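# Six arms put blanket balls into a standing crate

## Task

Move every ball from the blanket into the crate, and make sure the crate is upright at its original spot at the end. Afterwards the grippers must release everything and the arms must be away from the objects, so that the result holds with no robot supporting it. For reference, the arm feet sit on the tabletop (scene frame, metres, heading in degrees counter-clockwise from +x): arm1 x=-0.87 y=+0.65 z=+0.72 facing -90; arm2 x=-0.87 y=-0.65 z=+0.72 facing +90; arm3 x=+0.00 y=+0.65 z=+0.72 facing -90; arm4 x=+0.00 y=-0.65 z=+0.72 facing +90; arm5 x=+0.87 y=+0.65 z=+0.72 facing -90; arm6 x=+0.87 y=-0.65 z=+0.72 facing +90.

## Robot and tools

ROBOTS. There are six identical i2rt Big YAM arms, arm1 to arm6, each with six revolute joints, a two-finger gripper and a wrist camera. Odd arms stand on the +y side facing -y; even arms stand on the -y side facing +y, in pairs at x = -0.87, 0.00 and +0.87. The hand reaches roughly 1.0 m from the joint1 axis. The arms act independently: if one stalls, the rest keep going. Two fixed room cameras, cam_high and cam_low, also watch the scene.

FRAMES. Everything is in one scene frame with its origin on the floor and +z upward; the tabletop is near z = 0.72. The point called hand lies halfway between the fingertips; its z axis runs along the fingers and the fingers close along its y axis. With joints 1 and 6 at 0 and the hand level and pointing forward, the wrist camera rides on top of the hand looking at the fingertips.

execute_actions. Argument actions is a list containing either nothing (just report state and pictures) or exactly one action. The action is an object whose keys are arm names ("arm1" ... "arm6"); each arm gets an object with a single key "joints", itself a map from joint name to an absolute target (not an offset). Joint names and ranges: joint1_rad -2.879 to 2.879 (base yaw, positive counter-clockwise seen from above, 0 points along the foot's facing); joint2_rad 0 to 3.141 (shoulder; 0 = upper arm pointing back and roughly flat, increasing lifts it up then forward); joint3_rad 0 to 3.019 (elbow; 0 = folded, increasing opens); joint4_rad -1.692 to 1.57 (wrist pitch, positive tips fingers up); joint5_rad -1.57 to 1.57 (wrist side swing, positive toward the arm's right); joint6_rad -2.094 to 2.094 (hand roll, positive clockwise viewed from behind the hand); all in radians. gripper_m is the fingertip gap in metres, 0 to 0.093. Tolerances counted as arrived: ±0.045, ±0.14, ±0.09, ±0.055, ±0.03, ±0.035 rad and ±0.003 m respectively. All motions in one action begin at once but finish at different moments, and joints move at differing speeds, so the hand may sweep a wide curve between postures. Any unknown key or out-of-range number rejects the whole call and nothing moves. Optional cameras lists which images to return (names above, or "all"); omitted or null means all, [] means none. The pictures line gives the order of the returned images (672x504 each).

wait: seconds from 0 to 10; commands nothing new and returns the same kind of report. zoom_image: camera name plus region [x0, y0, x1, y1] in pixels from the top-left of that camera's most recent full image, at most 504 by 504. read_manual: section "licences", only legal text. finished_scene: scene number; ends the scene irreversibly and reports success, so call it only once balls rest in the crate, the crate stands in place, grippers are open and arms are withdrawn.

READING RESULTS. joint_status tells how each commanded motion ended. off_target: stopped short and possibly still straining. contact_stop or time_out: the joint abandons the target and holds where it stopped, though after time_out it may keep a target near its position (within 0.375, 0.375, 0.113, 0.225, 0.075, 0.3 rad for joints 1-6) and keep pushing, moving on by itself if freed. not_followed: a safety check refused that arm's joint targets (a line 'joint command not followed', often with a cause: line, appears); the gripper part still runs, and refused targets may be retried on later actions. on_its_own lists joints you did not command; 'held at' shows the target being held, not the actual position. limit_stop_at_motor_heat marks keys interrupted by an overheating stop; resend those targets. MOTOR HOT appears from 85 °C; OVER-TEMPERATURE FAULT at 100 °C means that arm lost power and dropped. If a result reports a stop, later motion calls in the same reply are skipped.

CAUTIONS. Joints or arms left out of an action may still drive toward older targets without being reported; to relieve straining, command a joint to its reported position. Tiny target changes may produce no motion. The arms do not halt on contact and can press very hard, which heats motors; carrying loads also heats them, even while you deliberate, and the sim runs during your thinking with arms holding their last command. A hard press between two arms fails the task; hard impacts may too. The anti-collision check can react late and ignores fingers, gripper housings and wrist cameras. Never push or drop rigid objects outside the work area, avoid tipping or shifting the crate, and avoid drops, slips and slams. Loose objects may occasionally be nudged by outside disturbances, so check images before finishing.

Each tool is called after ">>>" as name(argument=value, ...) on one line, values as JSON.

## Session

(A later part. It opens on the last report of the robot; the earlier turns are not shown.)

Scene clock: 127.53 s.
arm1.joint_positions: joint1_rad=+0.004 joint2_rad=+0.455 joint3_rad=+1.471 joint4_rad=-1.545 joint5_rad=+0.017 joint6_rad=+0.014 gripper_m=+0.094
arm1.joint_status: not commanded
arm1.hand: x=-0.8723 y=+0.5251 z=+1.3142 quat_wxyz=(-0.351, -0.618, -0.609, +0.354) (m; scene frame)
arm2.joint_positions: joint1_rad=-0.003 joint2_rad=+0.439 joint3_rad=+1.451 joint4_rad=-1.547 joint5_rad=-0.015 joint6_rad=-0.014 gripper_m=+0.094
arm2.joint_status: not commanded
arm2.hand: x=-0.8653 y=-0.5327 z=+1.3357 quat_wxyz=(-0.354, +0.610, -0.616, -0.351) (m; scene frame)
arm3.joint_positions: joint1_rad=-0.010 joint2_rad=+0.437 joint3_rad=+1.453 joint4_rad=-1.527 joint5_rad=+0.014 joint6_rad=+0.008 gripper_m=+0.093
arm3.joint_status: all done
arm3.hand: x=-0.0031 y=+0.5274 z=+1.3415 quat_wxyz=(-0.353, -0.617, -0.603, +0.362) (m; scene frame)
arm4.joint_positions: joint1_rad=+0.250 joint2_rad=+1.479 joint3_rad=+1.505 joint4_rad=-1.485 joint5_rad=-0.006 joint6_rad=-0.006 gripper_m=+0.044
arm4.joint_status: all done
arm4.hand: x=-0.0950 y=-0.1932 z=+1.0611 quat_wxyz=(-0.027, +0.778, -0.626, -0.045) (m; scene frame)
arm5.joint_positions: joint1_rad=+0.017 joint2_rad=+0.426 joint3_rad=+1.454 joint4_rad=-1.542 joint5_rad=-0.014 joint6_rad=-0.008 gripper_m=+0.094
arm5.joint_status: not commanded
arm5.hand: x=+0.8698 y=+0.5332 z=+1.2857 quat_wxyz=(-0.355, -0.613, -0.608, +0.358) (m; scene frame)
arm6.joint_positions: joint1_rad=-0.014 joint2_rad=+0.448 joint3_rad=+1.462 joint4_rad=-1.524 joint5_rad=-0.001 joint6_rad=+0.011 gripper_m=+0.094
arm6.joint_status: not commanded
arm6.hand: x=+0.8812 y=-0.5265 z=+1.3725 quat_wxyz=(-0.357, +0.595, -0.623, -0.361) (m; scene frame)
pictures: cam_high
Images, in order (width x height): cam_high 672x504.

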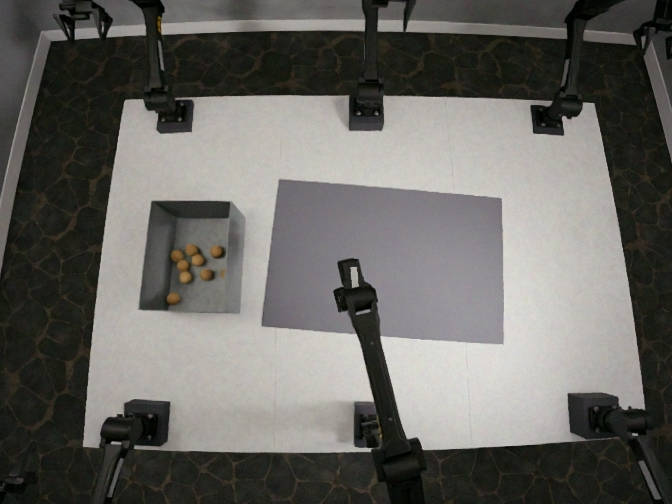

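>>> execute_actions(actions=[{"arm4":{"joints":{"joint1_rad":0.9}}}], cameras=[])

>>> execute_actions(actions=[{"arm4":{"joints":{"joint2_rad":2.25,"joint3_rad":2.60,"joint4_rad":-1.15}}}], cameras=[])

>>> execute_actions(actions=[{"arm4":{"joints":{"joint2_rad":2.56,"joint3_rad":2.66,"joint4_rad":-1.12}}}], cameras=["cam_high"])

Scene clock: 129.40 s.
arm1.joint_positions: joint1_rad=+0.004 joint2_rad=+0.455 joint3_rad=+1.471 joint4_rad=-1.545 joint5_rad=+0.017 joint6_rad=+0.014 gripper_m=+0.094
arm1.joint_status: not commanded
arm1.hand: x=-0.8723 y=+0.5251 z=+1.3142 quat_wxyz=(-0.351, -0.618, -0.609, +0.354) (m; scene frame)
arm2.joint_positions: joint1_rad=-0.003 joint2_rad=+0.439 joint3_rad=+1.451 joint4_rad=-1.547 joint5_rad=-0.015 joint6_rad=-0.014 gripper_m=+0.094
arm2.joint_status: not commanded
arm2.hand: x=-0.8653 y=-0.5327 z=+1.3357 quat_wxyz=(-0.354, +0.610, -0.616, -0.351) (m; scene frame)
arm3.joint_positions: joint1_rad=-0.010 joint2_rad=+0.437 joint3_rad=+1.453 joint4_rad=-1.527 joint5_rad=+0.014 joint6_rad=+0.008 gripper_m=+0.093
arm3.joint_status: not commanded
arm3.hand: x=-0.0031 y=+0.5274 z=+1.3415 quat_wxyz=(-0.353, -0.617, -0.603, +0.362) (m; scene frame)
arm4.joint_positions: joint1_rad=+0.906 joint2_rad=+1.480 joint3_rad=+1.505 joint4_rad=-1.485 joint5_rad=-0.008 joint6_rad=-0.006 gripper_m=+0.044
arm4.joint_status: all done
arm4.hand: x=-0.3521 y=-0.3466 z=+1.0641 quat_wxyz=(-0.010, +0.938, -0.342, -0.055) (m; scene frame)
arm5.joint_positions: joint1_rad=+0.017 joint2_rad=+0.426 joint3_rad=+1.454 joint4_rad=-1.542 joint5_rad=-0.014 joint6_rad=-0.008 gripper_m=+0.094
arm5.joint_status: not commanded
arm5.hand: x=+0.8698 y=+0.5332 z=+1.2857 quat_wxyz=(-0.355, -0.613, -0.608, +0.358) (m; scene frame)
arm6.joint_positions: joint1_rad=-0.014 joint2_rad=+0.448 joint3_rad=+1.462 joint4_rad=-1.524 joint5_rad=-0.001 joint6_rad=+0.011 gripper_m=+0.094
arm6.joint_status: not commanded
arm6.hand: x=+0.8812 y=-0.5265 z=+1.3725 quat_wxyz=(-0.357, +0.595, -0.623, -0.361) (m; scene frame)
pictures: none
No camera images: the call's "cameras" was empty. Leave "cameras" out to get every camera's image.

Scene clock: 131.70 s.
arm1.joint_positions: joint1_rad=+0.004 joint2_rad=+0.455 joint3_rad=+1.471 joint4_rad=-1.545 joint5_rad=+0.017 joint6_rad=+0.014 gripper_m=+0.094
arm1.joint_status: not commanded
arm1.hand: x=-0.8723 y=+0.5251 z=+1.3142 quat_wxyz=(-0.351, -0.618, -0.609, +0.354) (m; scene frame)
arm2.joint_positions: joint1_rad=-0.003 joint2_rad=+0.439 joint3_rad=+1.451 joint4_rad=-1.547 joint5_rad=-0.015 joint6_rad=-0.014 gripper_m=+0.094
arm2.joint_status: not commanded
arm2.hand: x=-0.8653 y=-0.5327 z=+1.3357 quat_wxyz=(-0.354, +0.610, -0.616, -0.351) (m; scene frame)
arm3.joint_positions: joint1_rad=-0.010 joint2_rad=+0.437 joint3_rad=+1.453 joint4_rad=-1.527 joint5_rad=+0.014 joint6_rad=+0.008 gripper_m=+0.093
arm3.joint_status: not commanded
arm3.hand: x=-0.0031 y=+0.5274 z=+1.3415 quat_wxyz=(-0.353, -0.617, -0.603, +0.362) (m; scene frame)
arm4.joint_positions: joint1_rad=+0.906 joint2_rad=+2.240 joint3_rad=+2.562 joint4_rad=-1.167 joint5_rad=-0.008 joint6_rad=-0.006 gripper_m=+0.044
arm4.joint_status: all done
arm4.hand: x=-0.6345 y=-0.1054 z=+1.1059 quat_wxyz=(-0.114, +0.878, -0.321, -0.335) (m; scene frame)
arm5.joint_positions: joint1_rad=+0.017 joint2_rad=+0.426 joint3_rad=+1.454 joint4_rad=-1.542 joint5_rad=-0.014 joint6_rad=-0.008 gripper_m=+0.094
arm5.joint_status: not commanded
arm5.hand: x=+0.8698 y=+0.5332 z=+1.2857 quat_wxyz=(-0.355, -0.613, -0.608, +0.358) (m; scene frame)
arm6.joint_positions: joint1_rad=-0.014 joint2_rad=+0.448 joint3_rad=+1.462 joint4_rad=-1.524 joint5_rad=-0.001 joint6_rad=+0.011 gripper_m=+0.094
arm6.joint_status: not commanded
arm6.hand: x=+0.8812 y=-0.5265 z=+1.3725 quat_wxyz=(-0.357, +0.595, -0.623, -0.361) (m; scene frame)
pictures: none
No camera images: the call's "cameras" was empty. Leave "cameras" out to get every camera's image.

Scene clock: 133.10 s.
arm1.joint_positions: joint1_rad=+0.004 joint2_rad=+0.455 joint3_rad=+1.471 joint4_rad=-1.545 joint5_rad=+0.017 joint6_rad=+0.014 gripper_m=+0.094
arm1.joint_status: not commanded
arm1.hand: x=-0.8723 y=+0.5251 z=+1.3142 quat_wxyz=(-0.351, -0.618, -0.609, +0.354) (m; scene frame)
arm2.joint_positions: joint1_rad=-0.003 joint2_rad=+0.439 joint3_rad=+1.451 joint4_rad=-1.547 joint5_rad=-0.015 joint6_rad=-0.014 gripper_m=+0.094
arm2.joint_status: not commanded
arm2.hand: x=-0.8653 y=-0.5327 z=+1.3357 quat_wxyz=(-0.354, +0.610, -0.616, -0.351) (m; scene frame)
arm3.joint_positions: joint1_rad=-0.010 joint2_rad=+0.437 joint3_rad=+1.453 joint4_rad=-1.527 joint5_rad=+0.014 joint6_rad=+0.008 gripper_m=+0.093
arm3.joint_status: not commanded
arm3.hand: x=-0.0031 y=+0.5274 z=+1.3415 quat_wxyz=(-0.353, -0.617, -0.603, +0.362) (m; scene frame)
arm4.joint_positions: joint1_rad=+0.906 joint2_rad=+2.578 joint3_rad=+2.634 joint4_rad=-1.134 joint5_rad=-0.008 joint6_rad=-0.006 gripper_m=+0.044
arm4.joint_status: all done
arm4.hand: x=-0.6667 y=-0.0818 z=+0.8638 quat_wxyz=(-0.075, +0.911, -0.333, -0.231) (m; scene frame)
arm5.joint_positions: joint1_rad=+0.017 joint2_rad=+0.426 joint3_rad=+1.454 joint4_rad=-1.542 joint5_rad=-0.014 joint6_rad=-0.008 gripper_m=+0.094
arm5.joint_status: not commanded
arm5.hand: x=+0.8698 y=+0.5332 z=+1.2857 quat_wxyz=(-0.355, -0.613, -0.608, +0.358) (m; scene frame)
arm6.joint_positions: joint1_rad=-0.014 joint2_rad=+0.448 joint3_rad=+1.462 joint4_rad=-1.524 joint5_rad=-0.001 joint6_rad=+0.011 gripper_m=+0.094
arm6.joint_status: not commanded
arm6.hand: x=+0.8812 y=-0.5265 z=+1.3725 quat_wxyz=(-0.357, +0.595, -0.623, -0.361) (m; scene frame)
pictures: cam_high
Images, in order (width x height): cam_high 672x504.

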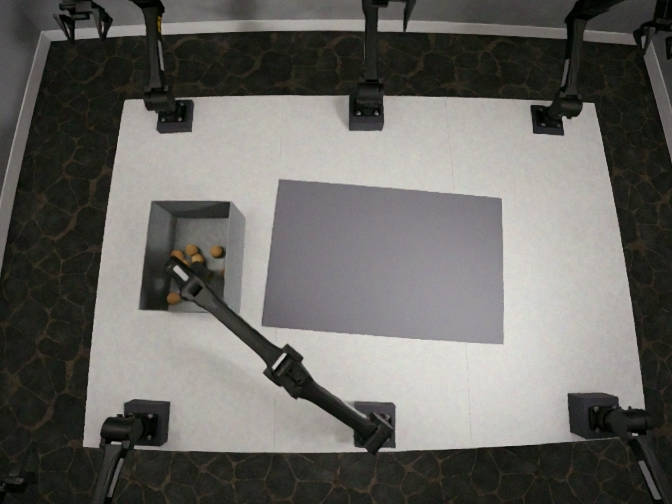

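>>> execute_actions(actions=[{"arm4":{"joints":{"gripper_m":0.065}}}], cameras=[])

>>> execute_actions(actions=[{"arm4":{"joints":{"joint2_rad":2.28}}}], cameras=[])

>>> execute_actions(actions=[{"arm4":{"joints":{"joint2_rad":1.5,"joint3_rad":1.5,"joint4_rad":-1.5,"gripper_m":0.093}}}], cameras=[])

>>> execute_actions(actions=[{"arm4":{"joints":{"joint1_rad":0,"joint2_rad":0.44,"joint3_rad":1.46,"joint4_rad":-1.545}}}], cameras=["cam_high","cam_low"])

>>> zoom_image(camera="cam_high", region=[100,180,280,340])

Scene clock: 134.33 s.
arm1.joint_positions: joint1_rad=+0.004 joint2_rad=+0.455 joint3_rad=+1.471 joint4_rad=-1.545 joint5_rad=+0.017 joint6_rad=+0.014 gripper_m=+0.094
arm1.joint_status: not commanded
arm1.hand: x=-0.8723 y=+0.5251 z=+1.3142 quat_wxyz=(-0.351, -0.618, -0.609, +0.354) (m; scene frame)
arm2.joint_positions: joint1_rad=-0.003 joint2_rad=+0.439 joint3_rad=+1.451 joint4_rad=-1.547 joint5_rad=-0.015 joint6_rad=-0.014 gripper_m=+0.094
arm2.joint_status: not commanded
arm2.hand: x=-0.8653 y=-0.5327 z=+1.3357 quat_wxyz=(-0.354, +0.610, -0.616, -0.351) (m; scene frame)
arm3.joint_positions: joint1_rad=-0.010 joint2_rad=+0.437 joint3_rad=+1.453 joint4_rad=-1.527 joint5_rad=+0.014 joint6_rad=+0.008 gripper_m=+0.093
arm3.joint_status: not commanded
arm3.hand: x=-0.0031 y=+0.5274 z=+1.3415 quat_wxyz=(-0.353, -0.617, -0.603, +0.362) (m; scene frame)
arm4.joint_positions: joint1_rad=+0.906 joint2_rad=+2.578 joint3_rad=+2.634 joint4_rad=-1.134 joint5_rad=-0.008 joint6_rad=-0.006 gripper_m=+0.065
arm4.joint_status: all done
arm4.hand: x=-0.6667 y=-0.0818 z=+0.8638 quat_wxyz=(-0.075, +0.911, -0.333, -0.231) (m; scene frame)
arm5.joint_positions: joint1_rad=+0.017 joint2_rad=+0.426 joint3_rad=+1.454 joint4_rad=-1.542 joint5_rad=-0.014 joint6_rad=-0.008 gripper_m=+0.094
arm5.joint_status: not commanded
arm5.hand: x=+0.8698 y=+0.5332 z=+1.2857 quat_wxyz=(-0.355, -0.613, -0.608, +0.358) (m; scene frame)
arm6.joint_positions: joint1_rad=-0.014 joint2_rad=+0.448 joint3_rad=+1.462 joint4_rad=-1.524 joint5_rad=-0.001 joint6_rad=+0.011 gripper_m=+0.094
arm6.joint_status: not commanded
arm6.hand: x=+0.8812 y=-0.5265 z=+1.3725 quat_wxyz=(-0.357, +0.595, -0.623, -0.361) (m; scene frame)
pictures: none
No camera images: the call's "cameras" was empty. Leave "cameras" out to get every camera's image.

Scene clock: 135.83 s.
arm1.joint_positions: joint1_rad=+0.004 joint2_rad=+0.455 joint3_rad=+1.471 joint4_rad=-1.545 joint5_rad=+0.017 joint6_rad=+0.014 gripper_m=+0.094
arm1.joint_status: not commanded
arm1.hand: x=-0.8723 y=+0.5251 z=+1.3142 quat_wxyz=(-0.351, -0.618, -0.609, +0.354) (m; scene frame)
arm2.joint_positions: joint1_rad=-0.003 joint2_rad=+0.439 joint3_rad=+1.451 joint4_rad=-1.547 joint5_rad=-0.015 joint6_rad=-0.014 gripper_m=+0.094
arm2.joint_status: not commanded
arm2.hand: x=-0.8653 y=-0.5327 z=+1.3357 quat_wxyz=(-0.354, +0.610, -0.616, -0.351) (m; scene frame)
arm3.joint_positions: joint1_rad=-0.010 joint2_rad=+0.437 joint3_rad=+1.453 joint4_rad=-1.527 joint5_rad=+0.014 joint6_rad=+0.008 gripper_m=+0.093
arm3.joint_status: not commanded
arm3.hand: x=-0.0031 y=+0.5274 z=+1.3415 quat_wxyz=(-0.353, -0.617, -0.603, +0.362) (m; scene frame)
arm4.joint_positions: joint1_rad=+0.906 joint2_rad=+2.252 joint3_rad=+2.656 joint4_rad=-1.134 joint5_rad=-0.008 joint6_rad=-0.006 gripper_m=+0.065
arm4.joint_status: all done
arm4.hand: x=-0.6433 y=-0.0971 z=+1.1522 quat_wxyz=(-0.133, +0.858, -0.314, -0.385) (m; scene frame)
arm5.joint_positions: joint1_rad=+0.017 joint2_rad=+0.426 joint3_rad=+1.454 joint4_rad=-1.542 joint5_rad=-0.014 joint6_rad=-0.008 gripper_m=+0.094
arm5.joint_status: not commanded
arm5.hand: x=+0.8698 y=+0.5332 z=+1.2857 quat_wxyz=(-0.355, -0.613, -0.608, +0.358) (m; scene frame)
arm6.joint_positions: joint1_rad=-0.014 joint2_rad=+0.448 joint3_rad=+1.462 joint4_rad=-1.524 joint5_rad=-0.001 joint6_rad=+0.011 gripper_m=+0.094
arm6.joint_status: not commanded
arm6.hand: x=+0.8812 y=-0.5265 z=+1.3725 quat_wxyz=(-0.357, +0.595, -0.623, -0.361) (m; scene frame)
pictures: none
No camera images: the call's "cameras" was empty. Leave "cameras" out to get every camera's image.

Scene clock: 137.53 s.
arm1.joint_positions: joint1_rad=+0.004 joint2_rad=+0.455 joint3_rad=+1.471 joint4_rad=-1.545 joint5_rad=+0.017 joint6_rad=+0.014 gripper_m=+0.094
arm1.joint_status: not commanded
arm1.hand: x=-0.8723 y=+0.5251 z=+1.3142 quat_wxyz=(-0.351, -0.618, -0.609, +0.354) (m; scene frame)
arm2.joint_positions: joint1_rad=-0.003 joint2_rad=+0.439 joint3_rad=+1.451 joint4_rad=-1.547 joint5_rad=-0.015 joint6_rad=-0.014 gripper_m=+0.094
arm2.joint_status: not commanded
arm2.hand: x=-0.8653 y=-0.5327 z=+1.3357 quat_wxyz=(-0.354, +0.610, -0.616, -0.351) (m; scene frame)
arm3.joint_positions: joint1_rad=-0.010 joint2_rad=+0.437 joint3_rad=+1.453 joint4_rad=-1.527 joint5_rad=+0.014 joint6_rad=+0.008 gripper_m=+0.093
arm3.joint_status: not commanded
arm3.hand: x=-0.0031 y=+0.5274 z=+1.3415 quat_wxyz=(-0.353, -0.617, -0.603, +0.362) (m; scene frame)
arm4.joint_positions: joint1_rad=+0.906 joint2_rad=+1.504 joint3_rad=+1.492 joint4_rad=-1.485 joint5_rad=-0.008 joint6_rad=-0.006 gripper_m=+0.093
arm4.joint_status: all done
arm4.hand: x=-0.3523 y=-0.3467 z=+1.0477 quat_wxyz=(-0.003, +0.939, -0.343, -0.037) (m; scene frame)
arm5.joint_positions: joint1_rad=+0.017 joint2_rad=+0.426 joint3_rad=+1.454 joint4_rad=-1.542 joint5_rad=-0.014 joint6_rad=-0.008 gripper_m=+0.094
arm5.joint_status: not commanded
arm5.hand: x=+0.8698 y=+0.5332 z=+1.2857 quat_wxyz=(-0.355, -0.613, -0.608, +0.358) (m; scene frame)
arm6.joint_positions: joint1_rad=-0.014 joint2_rad=+0.448 joint3_rad=+1.462 joint4_rad=-1.524 joint5_rad=-0.001 joint6_rad=+0.011 gripper_m=+0.094
arm6.joint_status: not commanded
arm6.hand: x=+0.8812 y=-0.5265 z=+1.3725 quat_wxyz=(-0.357, +0.595, -0.623, -0.361) (m; scene frame)
pictures: none
No camera images: the call's "cameras" was empty. Leave "cameras" out to get every camera's image.

Scene clock: 139.17 s.
arm1.joint_positions: joint1_rad=+0.004 joint2_rad=+0.455 joint3_rad=+1.471 joint4_rad=-1.545 joint5_rad=+0.017 joint6_rad=+0.014 gripper_m=+0.094
arm1.joint_status: not commanded
arm1.hand: x=-0.8723 y=+0.5251 z=+1.3142 quat_wxyz=(-0.351, -0.618, -0.609, +0.354) (m; scene frame)
arm2.joint_positions: joint1_rad=-0.003 joint2_rad=+0.439 joint3_rad=+1.451 joint4_rad=-1.547 joint5_rad=-0.015 joint6_rad=-0.014 gripper_m=+0.094
arm2.joint_status: not commanded
arm2.hand: x=-0.8653 y=-0.5327 z=+1.3357 quat_wxyz=(-0.354, +0.610, -0.616, -0.351) (m; scene frame)
arm3.joint_positions: joint1_rad=-0.010 joint2_rad=+0.437 joint3_rad=+1.453 joint4_rad=-1.527 joint5_rad=+0.014 joint6_rad=+0.008 gripper_m=+0.093
arm3.joint_status: not commanded
arm3.hand: x=-0.0031 y=+0.5274 z=+1.3415 quat_wxyz=(-0.353, -0.617, -0.603, +0.362) (m; scene frame)
arm4.joint_positions: joint1_rad=+0.008 joint2_rad=+0.438 joint3_rad=+1.455 joint4_rad=-1.527 joint5_rad=-0.006 joint6_rad=-0.005 gripper_m=+0.093
arm4.joint_status: all done
arm4.hand: x=+0.0071 y=-0.5209 z=+1.3418 quat_wxyz=(-0.358, +0.603, -0.620, -0.351) (m; scene frame)
arm5.joint_positions: joint1_rad=+0.017 joint2_rad=+0.426 joint3_rad=+1.454 joint4_rad=-1.542 joint5_rad=-0.014 joint6_rad=-0.008 gripper_m=+0.094
arm5.joint_status: not commanded
arm5.hand: x=+0.8698 y=+0.5332 z=+1.2857 quat_wxyz=(-0.355, -0.613, -0.608, +0.358) (m; scene frame)
arm6.joint_positions: joint1_rad=-0.014 joint2_rad=+0.448 joint3_rad=+1.462 joint4_rad=-1.524 joint5_rad=-0.001 joint6_rad=+0.011 gripper_m=+0.094
arm6.joint_status: not commanded
arm6.hand: x=+0.8812 y=-0.5265 z=+1.3725 quat_wxyz=(-0.357, +0.595, -0.623, -0.361) (m; scene frame)
pictures: cam_high, cam_low
Images, in order (width x height): cam_high 672x504, cam_low 672x504.

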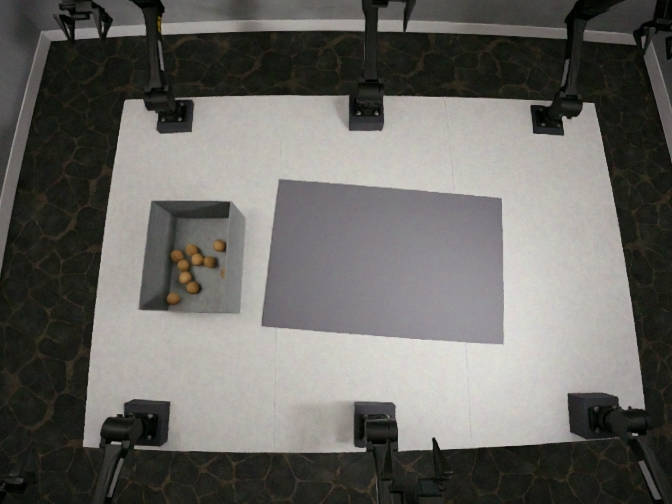

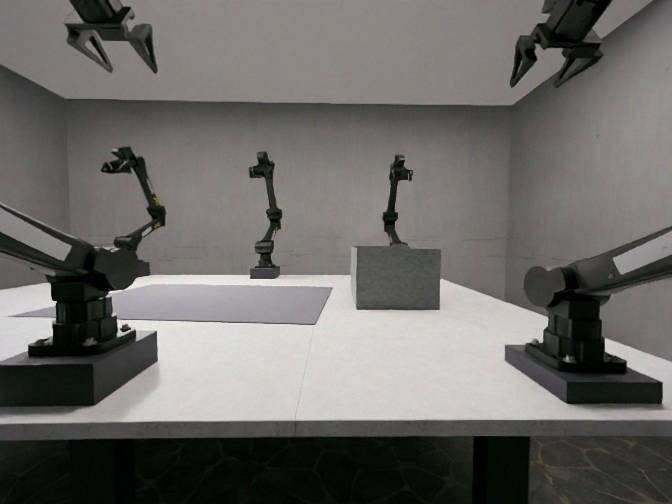

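Region (100, 180, 280, 340) of cam_high's 672x504 image, scaled by 2.800, with more detail than that image has.

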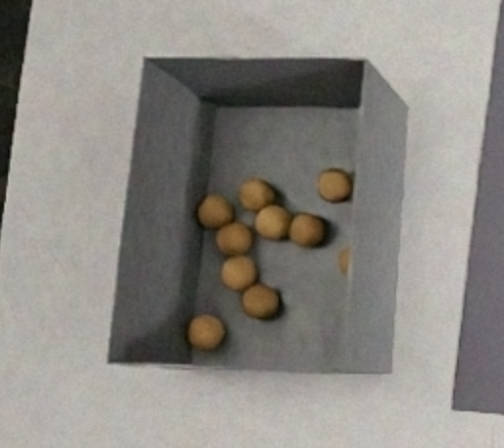

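>>> finished_scene(scene=2)

The scene is finished: the task was done.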